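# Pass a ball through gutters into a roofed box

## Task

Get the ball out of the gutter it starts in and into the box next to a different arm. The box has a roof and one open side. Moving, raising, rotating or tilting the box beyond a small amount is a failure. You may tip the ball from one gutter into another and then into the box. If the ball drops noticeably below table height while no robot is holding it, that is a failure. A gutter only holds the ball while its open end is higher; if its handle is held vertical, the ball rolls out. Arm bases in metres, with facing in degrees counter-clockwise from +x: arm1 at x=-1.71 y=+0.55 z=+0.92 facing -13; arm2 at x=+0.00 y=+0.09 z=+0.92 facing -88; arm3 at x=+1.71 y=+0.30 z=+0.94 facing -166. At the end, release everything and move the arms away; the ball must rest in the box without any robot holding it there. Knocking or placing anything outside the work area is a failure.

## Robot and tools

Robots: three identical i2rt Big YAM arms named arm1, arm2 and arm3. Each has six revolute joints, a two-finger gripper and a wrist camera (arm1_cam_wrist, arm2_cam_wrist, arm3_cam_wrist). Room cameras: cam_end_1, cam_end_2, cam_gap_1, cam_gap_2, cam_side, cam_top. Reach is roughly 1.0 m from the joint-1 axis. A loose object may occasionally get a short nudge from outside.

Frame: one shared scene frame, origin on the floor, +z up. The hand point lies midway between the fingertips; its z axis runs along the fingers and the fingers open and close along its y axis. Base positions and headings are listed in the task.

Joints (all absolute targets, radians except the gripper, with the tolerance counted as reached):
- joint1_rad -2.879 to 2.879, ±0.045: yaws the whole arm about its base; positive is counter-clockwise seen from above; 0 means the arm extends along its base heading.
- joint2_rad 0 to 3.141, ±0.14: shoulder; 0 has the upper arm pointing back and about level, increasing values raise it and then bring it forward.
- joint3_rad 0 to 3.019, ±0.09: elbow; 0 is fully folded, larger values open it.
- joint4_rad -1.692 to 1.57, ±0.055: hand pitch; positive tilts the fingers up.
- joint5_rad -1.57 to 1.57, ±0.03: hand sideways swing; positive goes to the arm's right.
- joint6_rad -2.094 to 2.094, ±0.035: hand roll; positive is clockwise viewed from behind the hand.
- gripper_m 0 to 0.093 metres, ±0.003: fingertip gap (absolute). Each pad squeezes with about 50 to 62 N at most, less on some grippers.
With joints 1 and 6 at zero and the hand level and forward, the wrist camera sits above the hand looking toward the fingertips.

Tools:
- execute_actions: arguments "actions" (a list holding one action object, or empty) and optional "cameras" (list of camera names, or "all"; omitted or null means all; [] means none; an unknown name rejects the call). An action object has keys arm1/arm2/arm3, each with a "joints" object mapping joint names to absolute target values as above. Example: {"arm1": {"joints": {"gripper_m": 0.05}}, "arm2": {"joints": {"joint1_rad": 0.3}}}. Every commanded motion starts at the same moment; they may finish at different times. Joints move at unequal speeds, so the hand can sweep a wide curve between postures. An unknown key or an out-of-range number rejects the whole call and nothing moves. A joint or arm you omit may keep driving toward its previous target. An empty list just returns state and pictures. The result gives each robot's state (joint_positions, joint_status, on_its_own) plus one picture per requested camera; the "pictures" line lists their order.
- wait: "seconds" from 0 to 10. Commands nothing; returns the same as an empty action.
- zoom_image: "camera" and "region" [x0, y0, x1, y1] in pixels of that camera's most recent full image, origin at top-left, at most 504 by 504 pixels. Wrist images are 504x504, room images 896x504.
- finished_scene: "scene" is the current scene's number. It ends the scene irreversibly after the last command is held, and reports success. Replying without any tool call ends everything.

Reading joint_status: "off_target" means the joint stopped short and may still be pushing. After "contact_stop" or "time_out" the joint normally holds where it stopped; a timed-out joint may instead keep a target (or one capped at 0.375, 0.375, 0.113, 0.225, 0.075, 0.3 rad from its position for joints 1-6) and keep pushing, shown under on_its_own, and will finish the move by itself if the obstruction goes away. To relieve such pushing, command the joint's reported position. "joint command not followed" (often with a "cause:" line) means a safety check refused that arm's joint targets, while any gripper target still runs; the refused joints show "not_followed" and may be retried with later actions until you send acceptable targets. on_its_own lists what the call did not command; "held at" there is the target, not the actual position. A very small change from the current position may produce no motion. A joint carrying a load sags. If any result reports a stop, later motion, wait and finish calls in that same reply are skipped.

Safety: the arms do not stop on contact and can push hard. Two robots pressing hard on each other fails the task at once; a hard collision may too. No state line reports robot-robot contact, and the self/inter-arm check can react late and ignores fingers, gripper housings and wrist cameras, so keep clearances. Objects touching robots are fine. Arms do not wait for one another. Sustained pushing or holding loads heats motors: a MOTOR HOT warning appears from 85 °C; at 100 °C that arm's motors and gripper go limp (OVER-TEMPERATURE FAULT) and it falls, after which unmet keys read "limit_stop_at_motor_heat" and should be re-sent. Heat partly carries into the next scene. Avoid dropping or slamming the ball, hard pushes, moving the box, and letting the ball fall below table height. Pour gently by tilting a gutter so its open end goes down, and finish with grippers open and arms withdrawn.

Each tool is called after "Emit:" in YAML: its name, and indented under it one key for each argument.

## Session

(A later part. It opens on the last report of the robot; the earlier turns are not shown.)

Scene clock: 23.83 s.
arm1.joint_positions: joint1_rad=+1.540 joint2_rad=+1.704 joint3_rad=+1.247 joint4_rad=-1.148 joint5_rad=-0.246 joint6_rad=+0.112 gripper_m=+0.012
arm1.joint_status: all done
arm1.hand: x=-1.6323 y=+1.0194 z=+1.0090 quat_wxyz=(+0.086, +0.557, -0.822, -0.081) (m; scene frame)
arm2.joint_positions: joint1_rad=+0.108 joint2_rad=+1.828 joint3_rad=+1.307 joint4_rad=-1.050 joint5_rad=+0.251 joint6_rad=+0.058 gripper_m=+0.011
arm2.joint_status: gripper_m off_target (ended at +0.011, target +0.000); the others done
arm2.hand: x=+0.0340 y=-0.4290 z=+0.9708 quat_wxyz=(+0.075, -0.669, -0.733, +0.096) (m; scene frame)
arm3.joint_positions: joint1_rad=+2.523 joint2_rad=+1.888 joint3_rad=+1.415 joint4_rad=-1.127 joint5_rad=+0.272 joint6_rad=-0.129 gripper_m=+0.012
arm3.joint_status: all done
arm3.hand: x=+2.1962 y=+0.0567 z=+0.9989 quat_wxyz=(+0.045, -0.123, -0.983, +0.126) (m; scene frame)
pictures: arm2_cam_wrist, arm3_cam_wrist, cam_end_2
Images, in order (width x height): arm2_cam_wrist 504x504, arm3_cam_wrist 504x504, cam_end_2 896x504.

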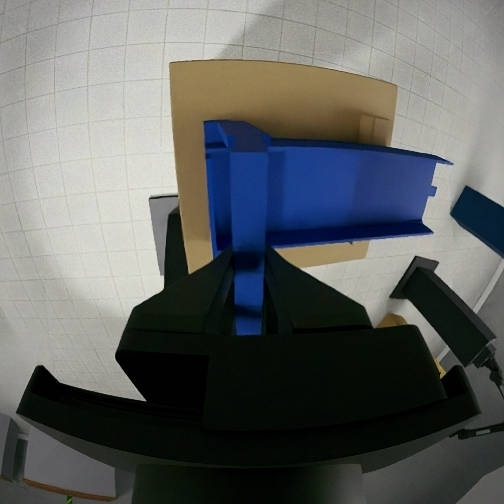

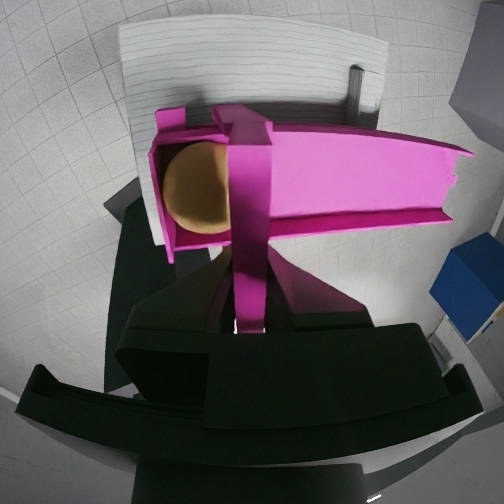

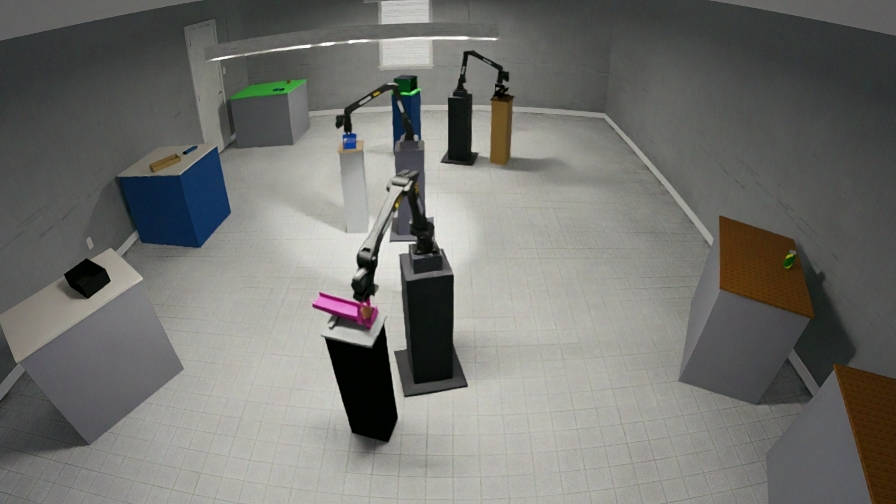

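Emit:
execute_actions:
  actions:
    - {"arm1":{"joints":{"joint2_rad":1.45,"joint3_rad":1.30,"joint4_rad":-1.16}},"arm2":{"joints":{"joint2_rad":1.70,"joint4_rad":-1.15}},"arm3":{"joints":{"joint2_rad":1.68,"joint3_rad":1.46,"joint4_rad":-1.135,"joint5_rad":0.42}}}
  cameras: ["arm2_cam_wrist","arm3_cam_wrist","cam_side"]

Scene clock: 25.87 s.
arm1.joint_positions: joint1_rad=+1.540 joint2_rad=+1.450 joint3_rad=+1.250 joint4_rad=-1.151 joint5_rad=-0.246 joint6_rad=+0.112 gripper_m=+0.012
arm1.joint_status: all done
arm1.hand: x=-1.6347 y=+1.0153 z=+1.1249 quat_wxyz=(-0.010, +0.567, -0.807, -0.162) (m; scene frame)
arm2.joint_positions: joint1_rad=+0.108 joint2_rad=+1.706 joint3_rad=+1.301 joint4_rad=-1.143 joint5_rad=+0.251 joint6_rad=+0.057 gripper_m=+0.011
arm2.joint_status: all done
arm2.hand: x=+0.0309 y=-0.4108 z=+1.0278 quat_wxyz=(+0.066, -0.670, -0.732, +0.103) (m; scene frame)
arm3.joint_positions: joint1_rad=+2.523 joint2_rad=+1.681 joint3_rad=+1.415 joint4_rad=-1.131 joint5_rad=+0.413 joint6_rad=-0.129 gripper_m=+0.012
arm3.joint_status: all done
arm3.hand: x=+2.1889 y=+0.0345 z=+1.1145 quat_wxyz=(-0.035, -0.141, -0.965, +0.217) (m; scene frame)
pictures: arm2_cam_wrist, arm3_cam_wrist, cam_side
Images, in order (width x height): arm2_cam_wrist 504x504, arm3_cam_wrist 504x504, cam_side 896x504.

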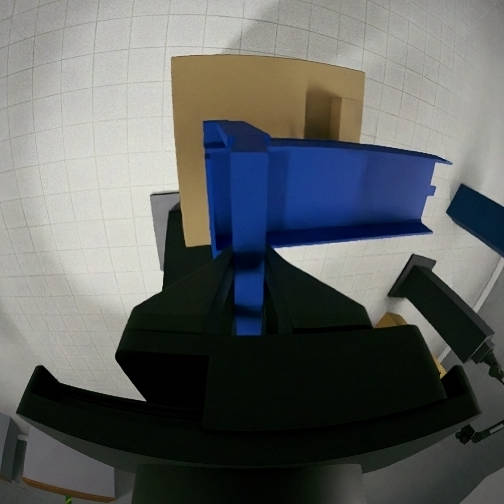

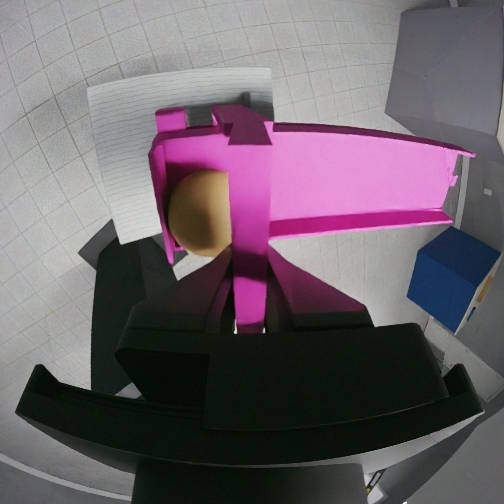

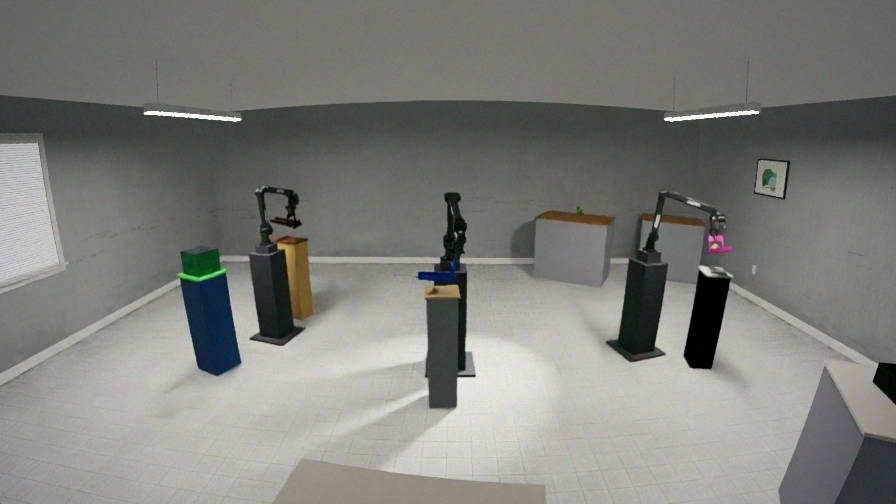

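Emit:
execute_actions:
  actions:
    - {"arm1":{"joints":{"joint1_rad":-0.037,"joint5_rad":0,"joint6_rad":1.58}},"arm2":{"joints":{"joint2_rad":1.5,"joint6_rad":-1.58}},"arm3":{"joints":{"joint2_rad":1.45,"joint4_rad":-0.95,"joint6_rad":-1.58}}}
  cameras: ["arm3_cam_wrist","cam_side"]

Scene clock: 28.27 s.
arm1.joint_positions: joint1_rad=-0.039 joint2_rad=+1.454 joint3_rad=+1.250 joint4_rad=-1.151 joint5_rad=+0.002 joint6_rad=+1.565 gripper_m=+0.011
arm1.joint_status: all done
arm1.hand: x=-1.2632 y=+0.4223 z=+1.1192 quat_wxyz=(-0.088, -0.790, -0.602, -0.071) (m; scene frame)
arm2.joint_positions: joint1_rad=+0.108 joint2_rad=+1.488 joint3_rad=+1.297 joint4_rad=-1.146 joint5_rad=+0.251 joint6_rad=-1.571 gripper_m=+0.011
arm2.joint_status: all done
arm2.hand: x=+0.0290 y=-0.4028 z=+1.1290 quat_wxyz=(+0.112, +0.059, -0.984, +0.127) (m; scene frame)
arm3.joint_positions: joint1_rad=+2.523 joint2_rad=+1.459 joint3_rad=+1.415 joint4_rad=-0.966 joint5_rad=+0.414 joint6_rad=-1.575 gripper_m=+0.012
arm3.joint_status: all done
arm3.hand: x=+2.1991 y=+0.0295 z=+1.2452 quat_wxyz=(+0.009, +0.481, -0.810, +0.336) (m; scene frame)
pictures: arm3_cam_wrist, cam_side
Images, in order (width x height): arm3_cam_wrist 504x504, cam_side 896x504.

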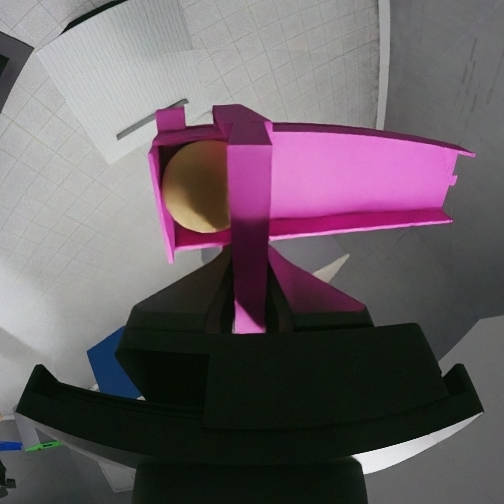

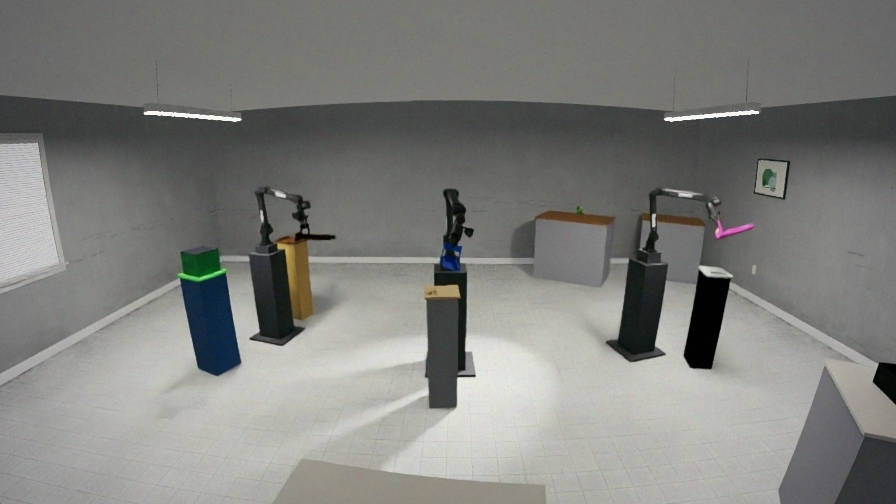

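Emit:
execute_actions:
  actions:
    - {"arm2":{"joints":{"joint1_rad":1.656,"joint2_rad":1.916,"joint3_rad":1.775,"joint4_rad":-1.085,"joint5_rad":0}},"arm3":{"joints":{"joint1_rad":-0.128,"joint5_rad":0}}}
  cameras: ["arm2_cam_wrist","arm3_cam_wrist","cam_side","cam_gap_2"]

Scene clock: 30.93 s.
arm1.joint_positions: joint1_rad=-0.039 joint2_rad=+1.454 joint3_rad=+1.250 joint4_rad=-1.151 joint5_rad=+0.002 joint6_rad=+1.565 gripper_m=+0.011
arm1.joint_status: not commanded
arm1.hand: x=-1.2632 y=+0.4223 z=+1.1192 quat_wxyz=(-0.088, -0.790, -0.602, -0.071) (m; scene frame)
arm2.joint_positions: joint1_rad=+1.666 joint2_rad=+1.939 joint3_rad=+1.728 joint4_rad=-1.082 joint5_rad=-0.004 joint6_rad=-1.573 gripper_m=+0.011
arm2.joint_status: all done
arm2.hand: x=+0.6552 y=+0.1776 z=+1.0673 quat_wxyz=(-0.107, +0.747, -0.649, +0.093) (m; scene frame)
arm3.joint_positions: joint1_rad=-0.134 joint2_rad=+1.467 joint3_rad=+1.415 joint4_rad=-0.960 joint5_rad=+0.003 joint6_rad=-1.579 gripper_m=+0.012
arm3.joint_status: all done
arm3.hand: x=+1.1538 y=+0.2416 z=+1.2219 quat_wxyz=(+0.184, -0.641, -0.718, +0.200) (m; scene frame)
pictures: arm2_cam_wrist, arm3_cam_wrist, cam_gap_2, cam_side
Images, in order (width x height): arm2_cam_wrist 504x504, arm3_cam_wrist 504x504, cam_gap_2 896x504, cam_side 896x504.

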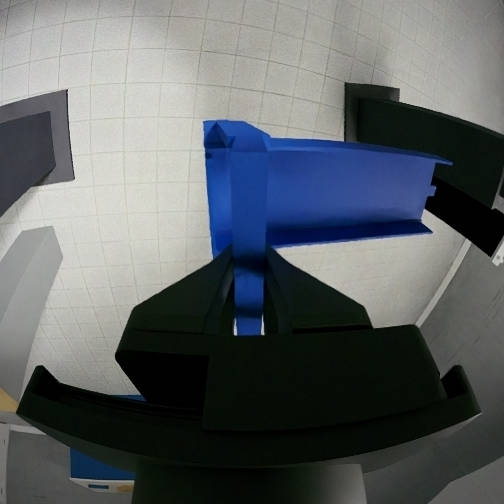

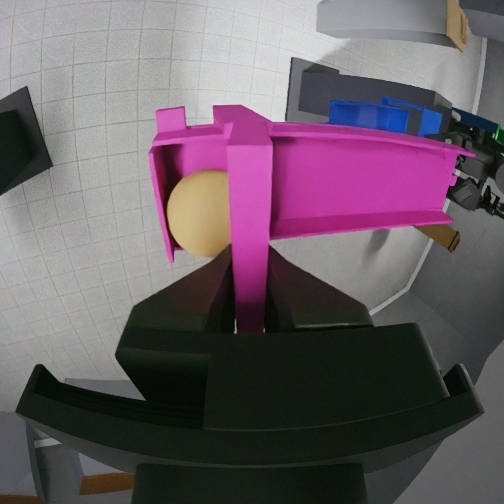

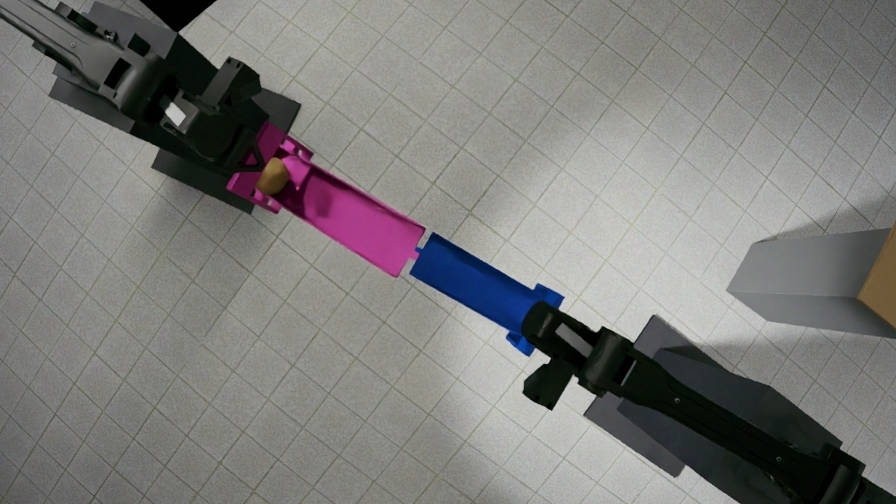

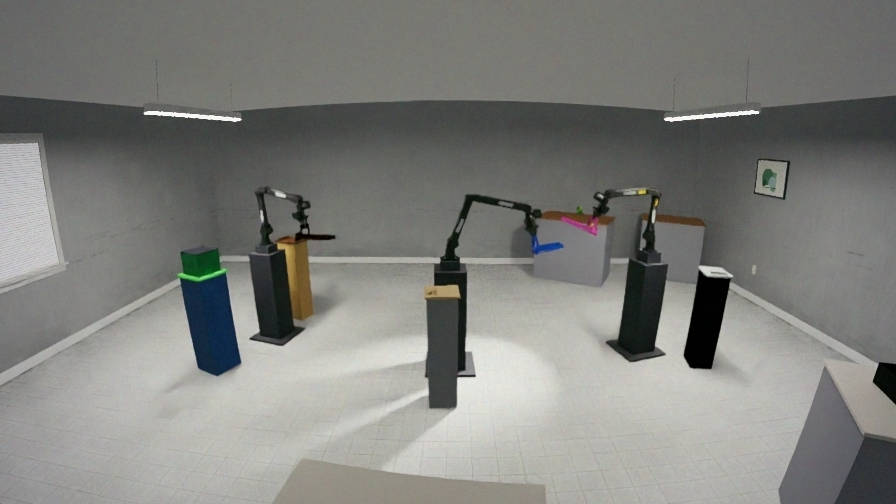

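Emit:
zoom_image:
  camera: "cam_side"
  region: [510, 185, 620, 265]

Region (510, 185, 620, 265) of cam_side's 896x504 image, scaled by 4.582, with more detail than that image has; it fills the top 367 rows of this view, and the rest is white.

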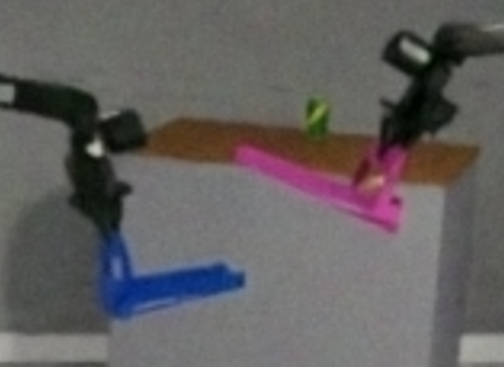

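Emit:
execute_actions:
  actions:
    - {"arm2":{"joints":{"joint2_rad":2.04,"joint4_rad":-0.96}},"arm3":{"joints":{"joint2_rad":1.68,"joint3_rad":1.76}}}
  cameras: []

Emit:
execute_actions:
  actions:
    - {"arm3":{"joints":{"joint2_rad":1.92,"joint3_rad":1.88,"joint4_rad":-1.1}}}
  cameras: ["arm2_cam_wrist","arm3_cam_wrist","cam_side","cam_gap_2"]

Scene clock: 32.87 s.
arm1.joint_positions: joint1_rad=-0.039 joint2_rad=+1.454 joint3_rad=+1.250 joint4_rad=-1.151 joint5_rad=+0.002 joint6_rad=+1.565 gripper_m=+0.011
arm1.joint_status: not commanded
arm1.hand: x=-1.2632 y=+0.4223 z=+1.1192 quat_wxyz=(-0.088, -0.790, -0.602, -0.071) (m; scene frame)
arm2.joint_positions: joint1_rad=+1.666 joint2_rad=+2.049 joint3_rad=+1.728 joint4_rad=-0.975 joint5_rad=-0.004 joint6_rad=-1.573 gripper_m=+0.011
arm2.joint_status: all done
arm2.hand: x=+0.6786 y=+0.1806 z=+1.0029 quat_wxyz=(-0.106, +0.748, -0.649, +0.092) (m; scene frame)
arm3.joint_positions: joint1_rad=-0.134 joint2_rad=+1.704 joint3_rad=+1.675 joint4_rad=-0.961 joint5_rad=+0.003 joint6_rad=-1.579 gripper_m=+0.012
arm3.joint_status: all done
arm3.hand: x=+1.0603 y=+0.2318 z=+1.2156 quat_wxyz=(+0.192, -0.639, -0.715, +0.208) (m; scene frame)
pictures: none
No camera images: the call's "cameras" was empty. Leave "cameras" out to get every camera's image.

Scene clock: 34.20 s.
arm1.joint_positions: joint1_rad=-0.039 joint2_rad=+1.454 joint3_rad=+1.250 joint4_rad=-1.151 joint5_rad=+0.002 joint6_rad=+1.565 gripper_m=+0.011
arm1.joint_status: not commanded
arm1.hand: x=-1.2632 y=+0.4223 z=+1.1192 quat_wxyz=(-0.088, -0.790, -0.602, -0.071) (m; scene frame)
arm2.joint_positions: joint1_rad=+1.666 joint2_rad=+2.049 joint3_rad=+1.728 joint4_rad=-0.975 joint5_rad=-0.004 joint6_rad=-1.573 gripper_m=+0.011
arm2.joint_status: not commanded
arm2.hand: x=+0.6786 y=+0.1806 z=+1.0029 quat_wxyz=(-0.106, +0.748, -0.649, +0.092) (m; scene frame)
arm3.joint_positions: joint1_rad=-0.134 joint2_rad=+1.949 joint3_rad=+1.830 joint4_rad=-1.102 joint5_rad=+0.003 joint6_rad=-1.579 gripper_m=+0.012
arm3.joint_status: all done
arm3.hand: x=+1.0287 y=+0.2286 z=+1.1161 quat_wxyz=(+0.116, -0.656, -0.735, +0.125) (m; scene frame)
pictures: arm2_cam_wrist, arm3_cam_wrist, cam_gap_2, cam_side
Images, in order (width x height): arm2_cam_wrist 504x504, arm3_cam_wrist 504x504, cam_gap_2 896x504, cam_side 896x504.

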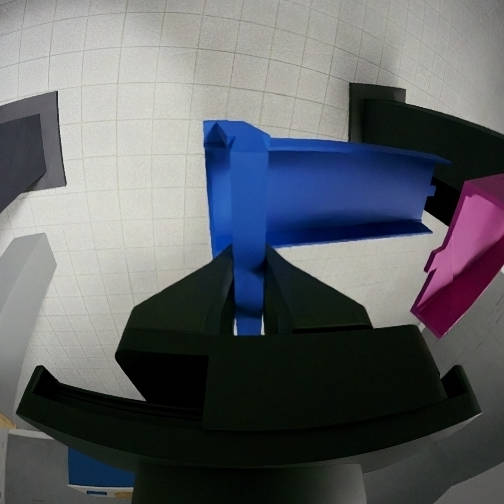

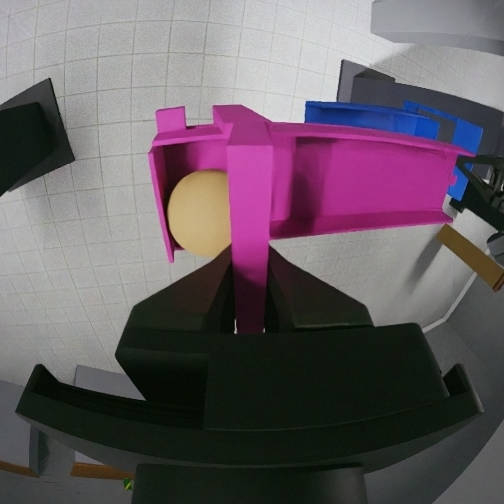

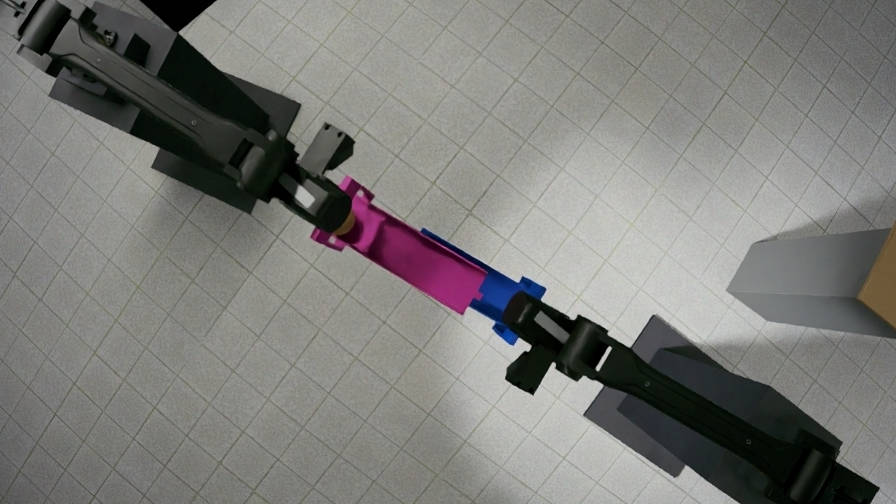

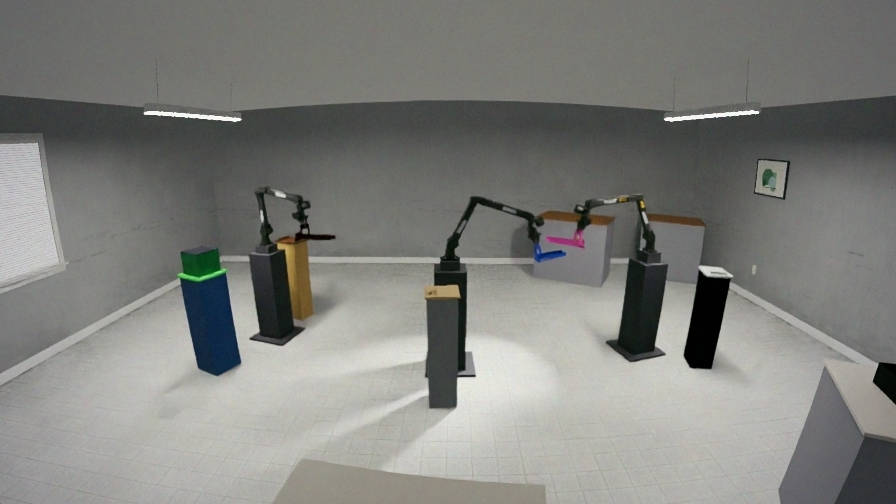

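Emit:
zoom_image:
  camera: "cam_gap_2"
  region: [320, 170, 570, 360]

Emit:
zoom_image:
  camera: "cam_side"
  region: [520, 200, 610, 270]

Region (320, 170, 570, 360) of cam_gap_2's 896x504 image, scaled by 2.016, with more detail than that image has; it fills the top 383 rows of this view, and the rest is white.

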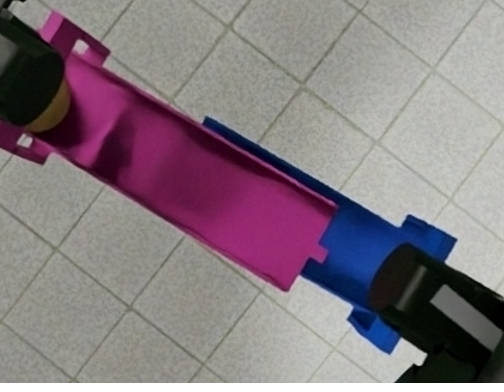

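Region (520, 200, 610, 270) of cam_side's 896x504 image, scaled by 5.600, with more detail than that image has.

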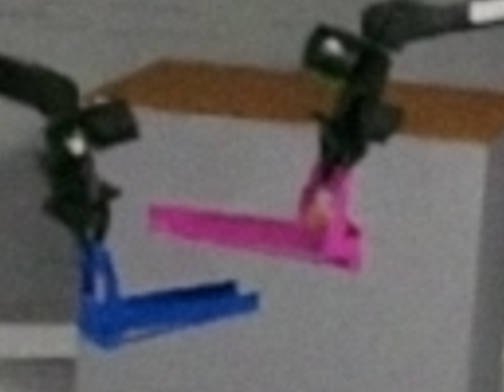

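Emit:
execute_actions:
  actions:
    - {"arm3":{"joints":{"joint1_rad":-0.114,"joint4_rad":-1.23}}}
  cameras: ["arm2_cam_wrist","arm3_cam_wrist","cam_side","cam_gap_2"]

Emit:
zoom_image:
  camera: "cam_gap_2"
  region: [320, 170, 570, 360]

Emit:
zoom_image:
  camera: "cam_side"
  region: [520, 200, 610, 270]

Scene clock: 35.47 s.
arm1.joint_positions: joint1_rad=-0.039 joint2_rad=+1.454 joint3_rad=+1.250 joint4_rad=-1.151 joint5_rad=+0.002 joint6_rad=+1.565 gripper_m=+0.011
arm1.joint_status: not commanded
arm1.hand: x=-1.2632 y=+0.4223 z=+1.1192 quat_wxyz=(-0.088, -0.790, -0.602, -0.071) (m; scene frame)
arm2.joint_positions: joint1_rad=+1.666 joint2_rad=+2.049 joint3_rad=+1.728 joint4_rad=-0.975 joint5_rad=-0.004 joint6_rad=-1.573 gripper_m=+0.011
arm2.joint_status: not commanded
arm2.hand: x=+0.6786 y=+0.1806 z=+1.0029 quat_wxyz=(-0.106, +0.748, -0.649, +0.092) (m; scene frame)
arm3.joint_positions: joint1_rad=-0.116 joint2_rad=+1.949 joint3_rad=+1.830 joint4_rad=-1.226 joint5_rad=+0.003 joint6_rad=-1.579 gripper_m=+0.012
arm3.joint_status: all done
arm3.hand: x=+1.0593 y=+0.2200 z=+1.1076 quat_wxyz=(+0.074, -0.656, -0.747, +0.080) (m; scene frame)
pictures: arm2_cam_wrist, arm3_cam_wrist, cam_gap_2, cam_side
Images, in order (width x height): arm2_cam_wrist 504x504, arm3_cam_wrist 504x504, cam_gap_2 896x504, cam_side 896x504.

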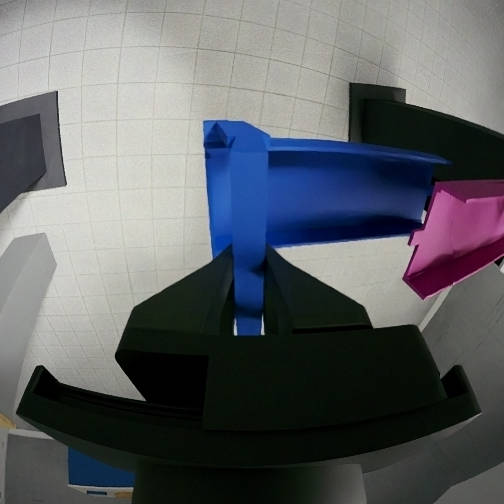

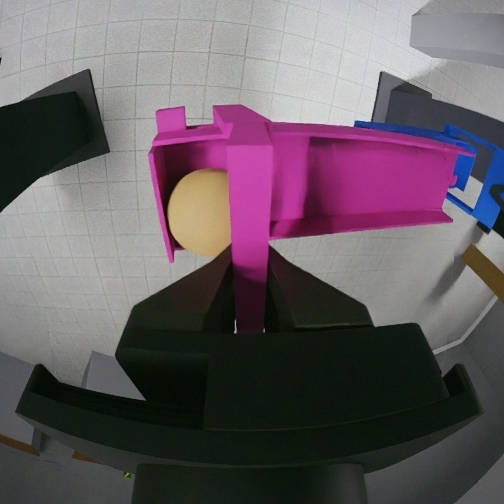

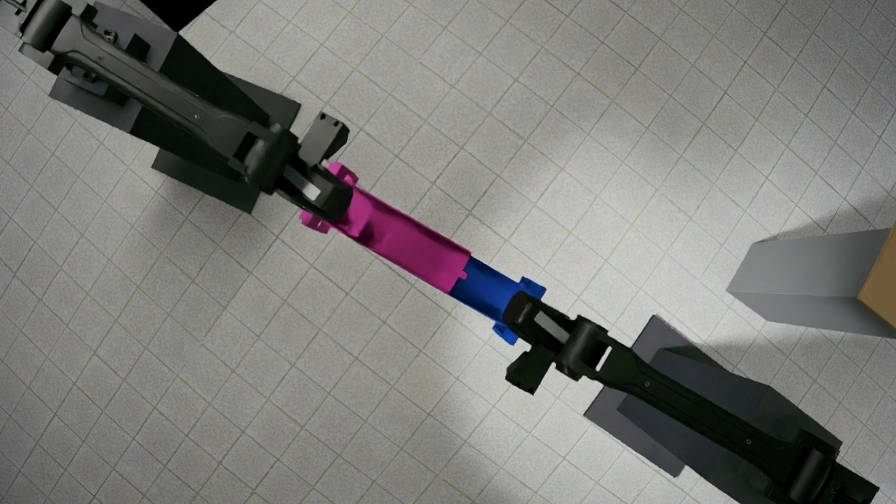

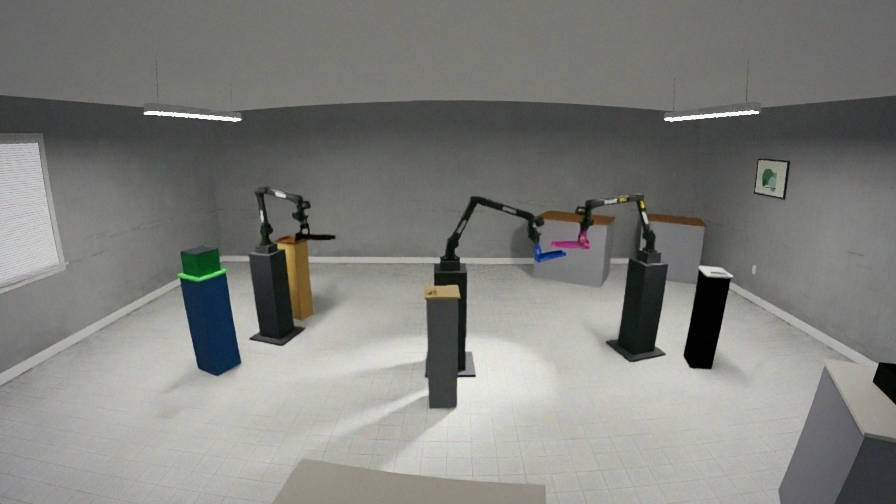

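Region (320, 170, 570, 360) of cam_gap_2's 896x504 image, scaled by 2.016, with more detail than that image has; it fills the top 383 rows of this view, and the rest is white.

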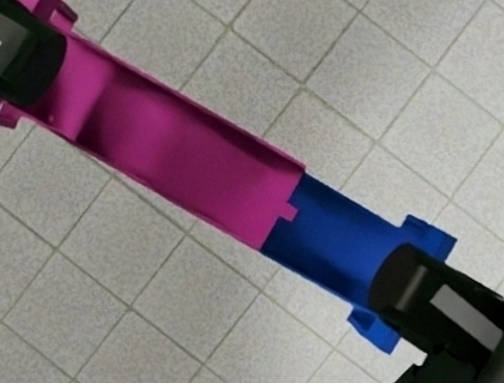

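Region (520, 200, 610, 270) of cam_side's 896x504 image, scaled by 5.600, with more detail than that image has.

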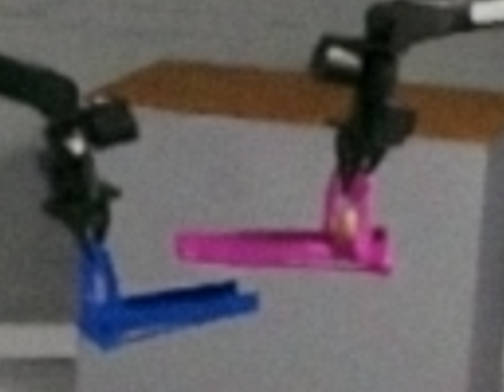

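Emit:
execute_actions:
  actions:
    - {"arm3":{"joints":{"joint4_rad":-1.345}}}
  cameras: ["arm2_cam_wrist","arm3_cam_wrist","cam_side"]

Scene clock: 36.30 s.
arm1.joint_positions: joint1_rad=-0.039 joint2_rad=+1.454 joint3_rad=+1.250 joint4_rad=-1.151 joint5_rad=+0.002 joint6_rad=+1.565 gripper_m=+0.011
arm1.joint_status: not commanded
arm1.hand: x=-1.2632 y=+0.4223 z=+1.1192 quat_wxyz=(-0.088, -0.790, -0.602, -0.071) (m; scene frame)
arm2.joint_positions: joint1_rad=+1.666 joint2_rad=+2.049 joint3_rad=+1.728 joint4_rad=-0.975 joint5_rad=-0.004 joint6_rad=-1.573 gripper_m=+0.011
arm2.joint_status: not commanded
arm2.hand: x=+0.6786 y=+0.1806 z=+1.0029 quat_wxyz=(-0.106, +0.748, -0.649, +0.092) (m; scene frame)
arm3.joint_positions: joint1_rad=-0.116 joint2_rad=+1.949 joint3_rad=+1.830 joint4_rad=-1.340 joint5_rad=+0.003 joint6_rad=-1.579 gripper_m=+0.012
arm3.joint_status: all done
arm3.hand: x=+1.0867 y=+0.2233 z=+1.1032 quat_wxyz=(+0.036, -0.659, -0.751, +0.038) (m; scene frame)
pictures: arm2_cam_wrist, arm3_cam_wrist, cam_side
Images, in order (width x height): arm2_cam_wrist 504x504, arm3_cam_wrist 504x504, cam_side 896x504.

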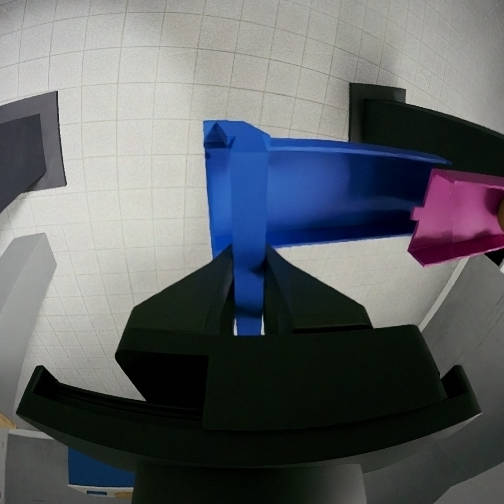

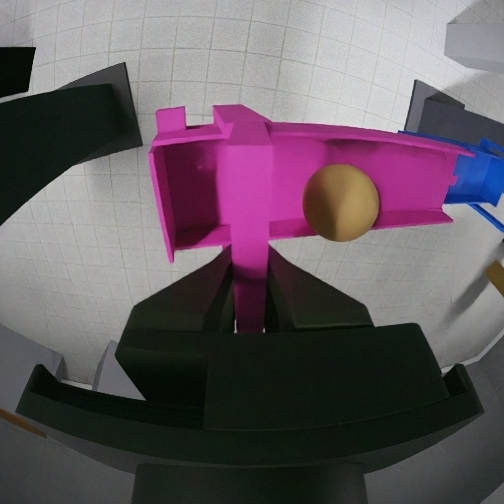

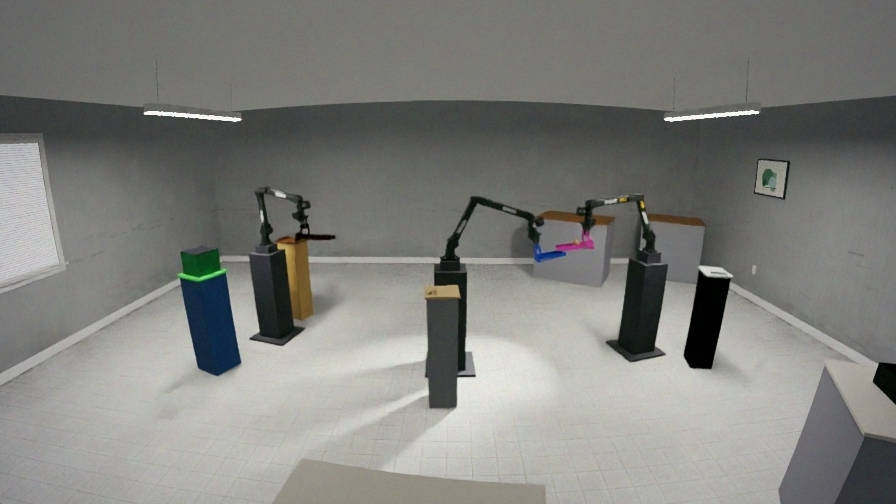

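Emit:
execute_actions:
  actions:
    - {"arm1":{"joints":{"joint2_rad":2.095,"joint3_rad":1.88,"joint4_rad":-1.005}}}
  cameras: ["arm2_cam_wrist","cam_gap_2"]

Scene clock: 38.03 s.
arm1.joint_positions: joint1_rad=-0.039 joint2_rad=+2.115 joint3_rad=+1.805 joint4_rad=-1.014 joint5_rad=+0.002 joint6_rad=+1.567 gripper_m=+0.011
arm1.joint_status: all done
arm1.hand: x=-1.0419 y=+0.3616 z=+0.9892 quat_wxyz=(-0.100, -0.789, -0.600, -0.080) (m; scene frame)
arm2.joint_positions: joint1_rad=+1.666 joint2_rad=+2.049 joint3_rad=+1.728 joint4_rad=-0.975 joint5_rad=-0.003 joint6_rad=-1.573 gripper_m=+0.011
arm2.joint_status: not commanded
arm2.hand: x=+0.6787 y=+0.1805 z=+1.0030 quat_wxyz=(-0.106, +0.748, -0.649, +0.093) (m; scene frame)
arm3.joint_positions: joint1_rad=-0.116 joint2_rad=+1.949 joint3_rad=+1.830 joint4_rad=-1.341 joint5_rad=+0.003 joint6_rad=-1.579 gripper_m=+0.012
arm3.joint_status: not commanded
arm3.hand: x=+1.0869 y=+0.2234 z=+1.1031 quat_wxyz=(+0.036, -0.659, -0.751, +0.037) (m; scene frame)
pictures: arm2_cam_wrist, cam_gap_2
Images, in order (width x height): arm2_cam_wrist 504x504, cam_gap_2 896x504.

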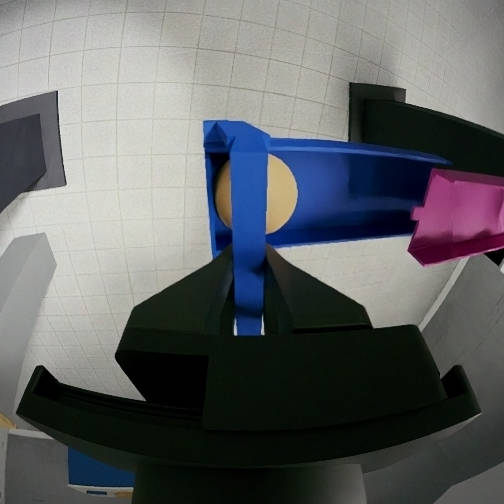

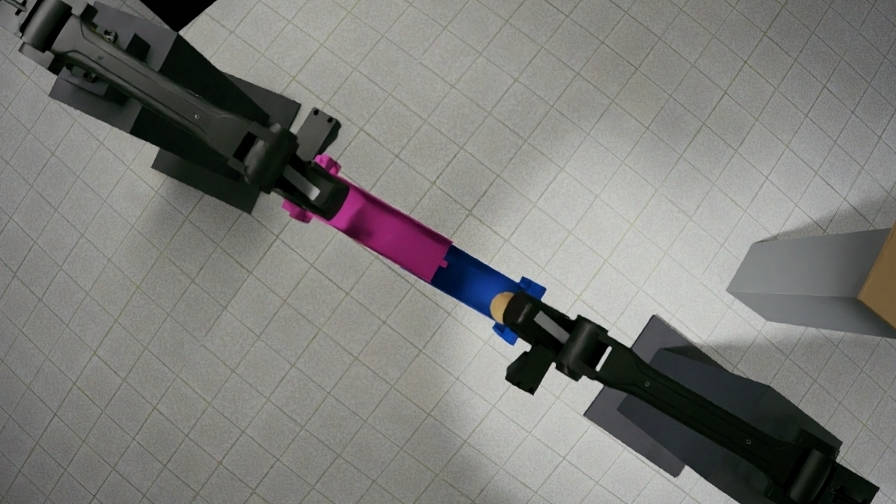

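Emit:
execute_actions:
  actions:
    - {"arm3":{"joints":{"joint2_rad":1.75}},"arm1":{"joints":{"joint3_rad":1.9}}}
  cameras: []

Scene clock: 39.53 s.
arm1.joint_positions: joint1_rad=-0.039 joint2_rad=+2.115 joint3_rad=+1.825 joint4_rad=-1.014 joint5_rad=+0.002 joint6_rad=+1.567 gripper_m=+0.011
arm1.joint_status: all done
arm1.hand: x=-1.0353 y=+0.3597 z=+0.9977 quat_wxyz=(-0.108, -0.788, -0.599, -0.086) (m; scene frame)
arm2.joint_positions: joint1_rad=+1.666 joint2_rad=+2.049 joint3_rad=+1.728 joint4_rad=-0.975 joint5_rad=-0.003 joint6_rad=-1.573 gripper_m=+0.011
arm2.joint_status: not commanded
arm2.hand: x=+0.6787 y=+0.1805 z=+1.0030 quat_wxyz=(-0.106, +0.748, -0.649, +0.093) (m; scene frame)
arm3.joint_positions: joint1_rad=-0.116 joint2_rad=+1.752 joint3_rad=+1.830 joint4_rad=-1.343 joint5_rad=+0.003 joint6_rad=-1.579 gripper_m=+0.012
arm3.joint_status: all done
arm3.hand: x=+1.1053 y=+0.2255 z=+1.2216 quat_wxyz=(+0.101, -0.652, -0.743, +0.110) (m; scene frame)
pictures: none
No camera images: the call's "cameras" was empty. Leave "cameras" out to get every camera's image.

Emit:
execute_actions:
  actions:
    - {"arm3":{"joints":{"joint1_rad":0.7,"joint6_rad":-0.8}},"arm2":{"joints":{"joint2_rad":1.86}}}
  cameras: ["arm2_cam_wrist","cam_gap_1"]

Scene clock: 41.53 s.
arm1.joint_positions: joint1_rad=-0.039 joint2_rad=+2.115 joint3_rad=+1.825 joint4_rad=-1.014 joint5_rad=+0.002 joint6_rad=+1.567 gripper_m=+0.011
arm1.joint_status: not commanded
arm1.hand: x=-1.0353 y=+0.3597 z=+0.9977 quat_wxyz=(-0.108, -0.788, -0.599, -0.086) (m; scene frame)
arm2.joint_positions: joint1_rad=+1.666 joint2_rad=+1.853 joint3_rad=+1.728 joint4_rad=-0.975 joint5_rad=-0.003 joint6_rad=-1.573 gripper_m=+0.011
arm2.joint_status: all done
arm2.hand: x=+0.6753 y=+0.1806 z=+1.1330 quat_wxyz=(-0.178, +0.734, -0.637, +0.156) (m; scene frame)
arm3.joint_positions: joint1_rad=+0.699 joint2_rad=+1.757 joint3_rad=+1.830 joint4_rad=-1.343 joint5_rad=-0.004 joint6_rad=-0.807 gripper_m=+0.012
arm3.joint_status: all done
arm3.hand: x=+1.3503 y=-0.1948 z=+1.2198 quat_wxyz=(-0.014, -0.636, -0.757, +0.147) (m; scene frame)
pictures: arm2_cam_wrist, cam_gap_1
Images, in order (width x height): arm2_cam_wrist 504x504, cam_gap_1 896x504.

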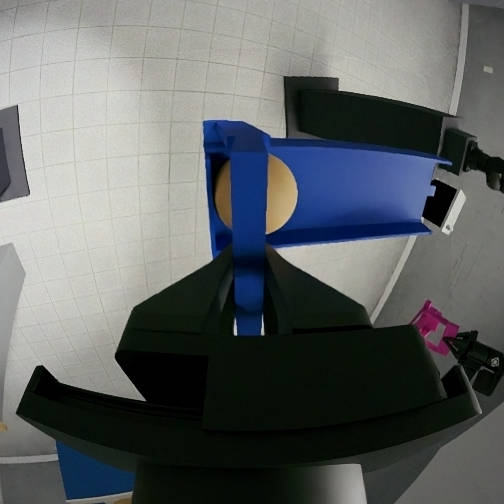

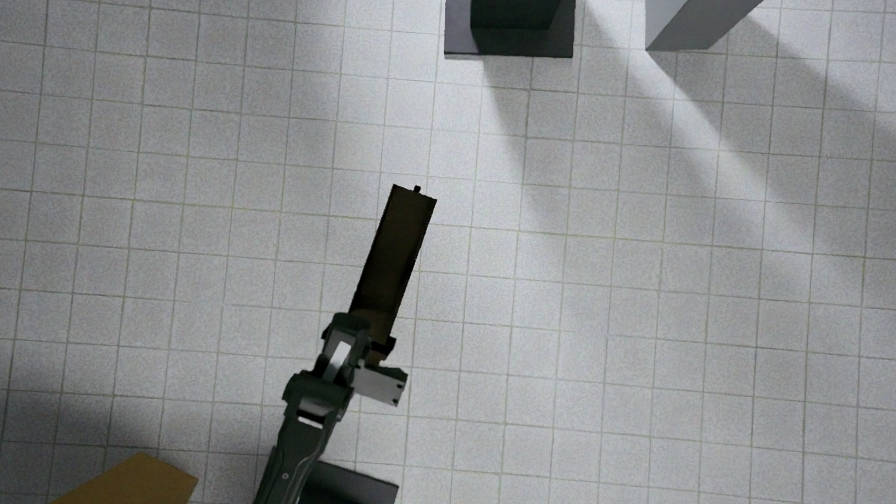

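Emit:
execute_actions:
  actions:
    - {"arm3":{"joints":{"joint1_rad":2.518,"joint2_rad":1.77,"joint3_rad":1.42,"joint4_rad":-1.17,"joint5_rad":0.25,"joint6_rad":-0.122}},"arm2":{"joints":{"joint1_rad":-1.86,"joint2_rad":1.62}}}
  cameras: ["arm2_cam_wrist","arm3_cam_wrist","cam_gap_1","cam_side"]

Scene clock: 44.60 s.
arm1.joint_positions: joint1_rad=-0.039 joint2_rad=+2.115 joint3_rad=+1.825 joint4_rad=-1.014 joint5_rad=+0.002 joint6_rad=+1.567 gripper_m=+0.011
arm1.joint_status: not commanded
arm1.hand: x=-1.0353 y=+0.3597 z=+0.9977 quat_wxyz=(-0.108, -0.788, -0.599, -0.086) (m; scene frame)
arm2.joint_positions: joint1_rad=-1.871 joint2_rad=+1.638 joint3_rad=+1.737 joint4_rad=-0.966 joint5_rad=+0.003 joint6_rad=-1.574 gripper_m=+0.011
arm2.joint_status: all done
arm2.hand: x=-0.6344 y=+0.2557 z=+1.2694 quat_wxyz=(+0.271, -0.744, -0.574, +0.207) (m; scene frame)
arm3.joint_positions: joint1_rad=+2.523 joint2_rad=+1.796 joint3_rad=+1.421 joint4_rad=-1.167 joint5_rad=+0.243 joint6_rad=-0.129 gripper_m=+0.012
arm3.joint_status: all done
arm3.hand: x=+2.1954 y=+0.0619 z=+1.0472 quat_wxyz=(+0.013, -0.127, -0.985, +0.119) (m; scene frame)
pictures: arm2_cam_wrist, arm3_cam_wrist, cam_gap_1, cam_side
Images, in order (width x height): arm2_cam_wrist 504x504, arm3_cam_wrist 504x504, cam_gap_1 896x504, cam_side 896x504.

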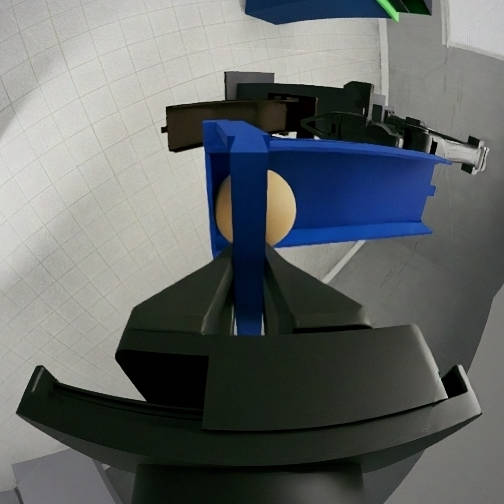

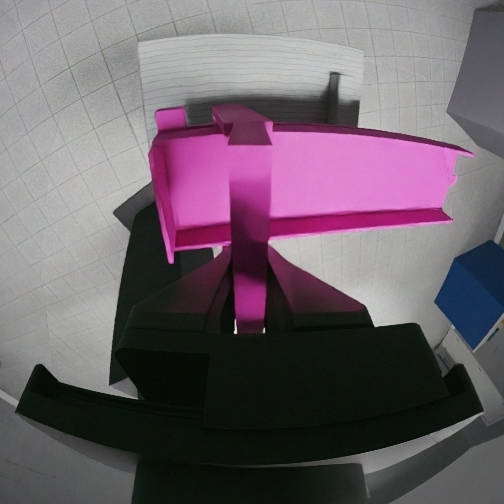

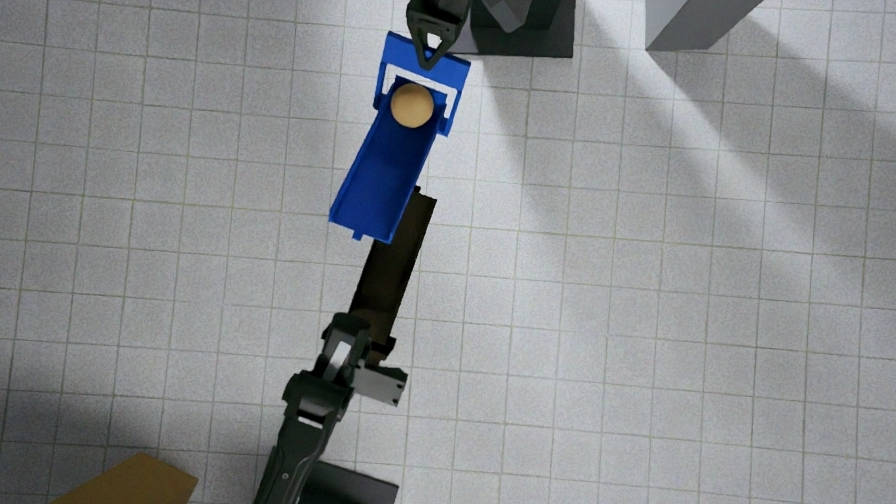

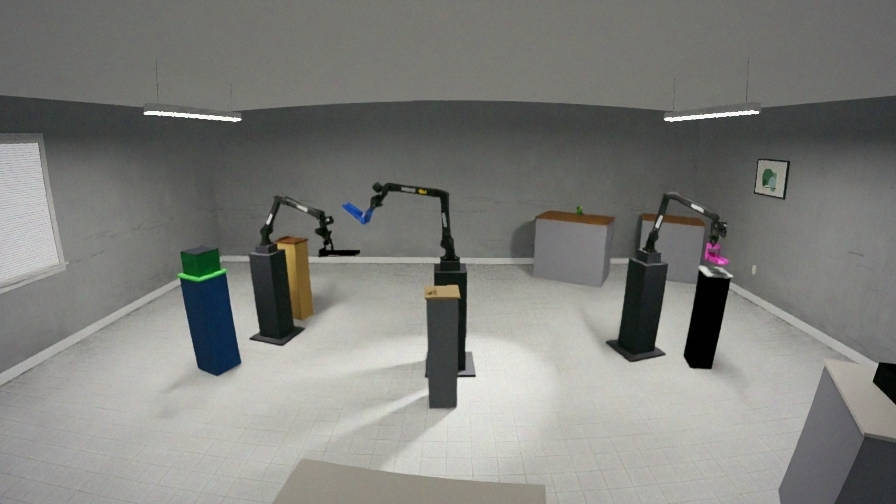

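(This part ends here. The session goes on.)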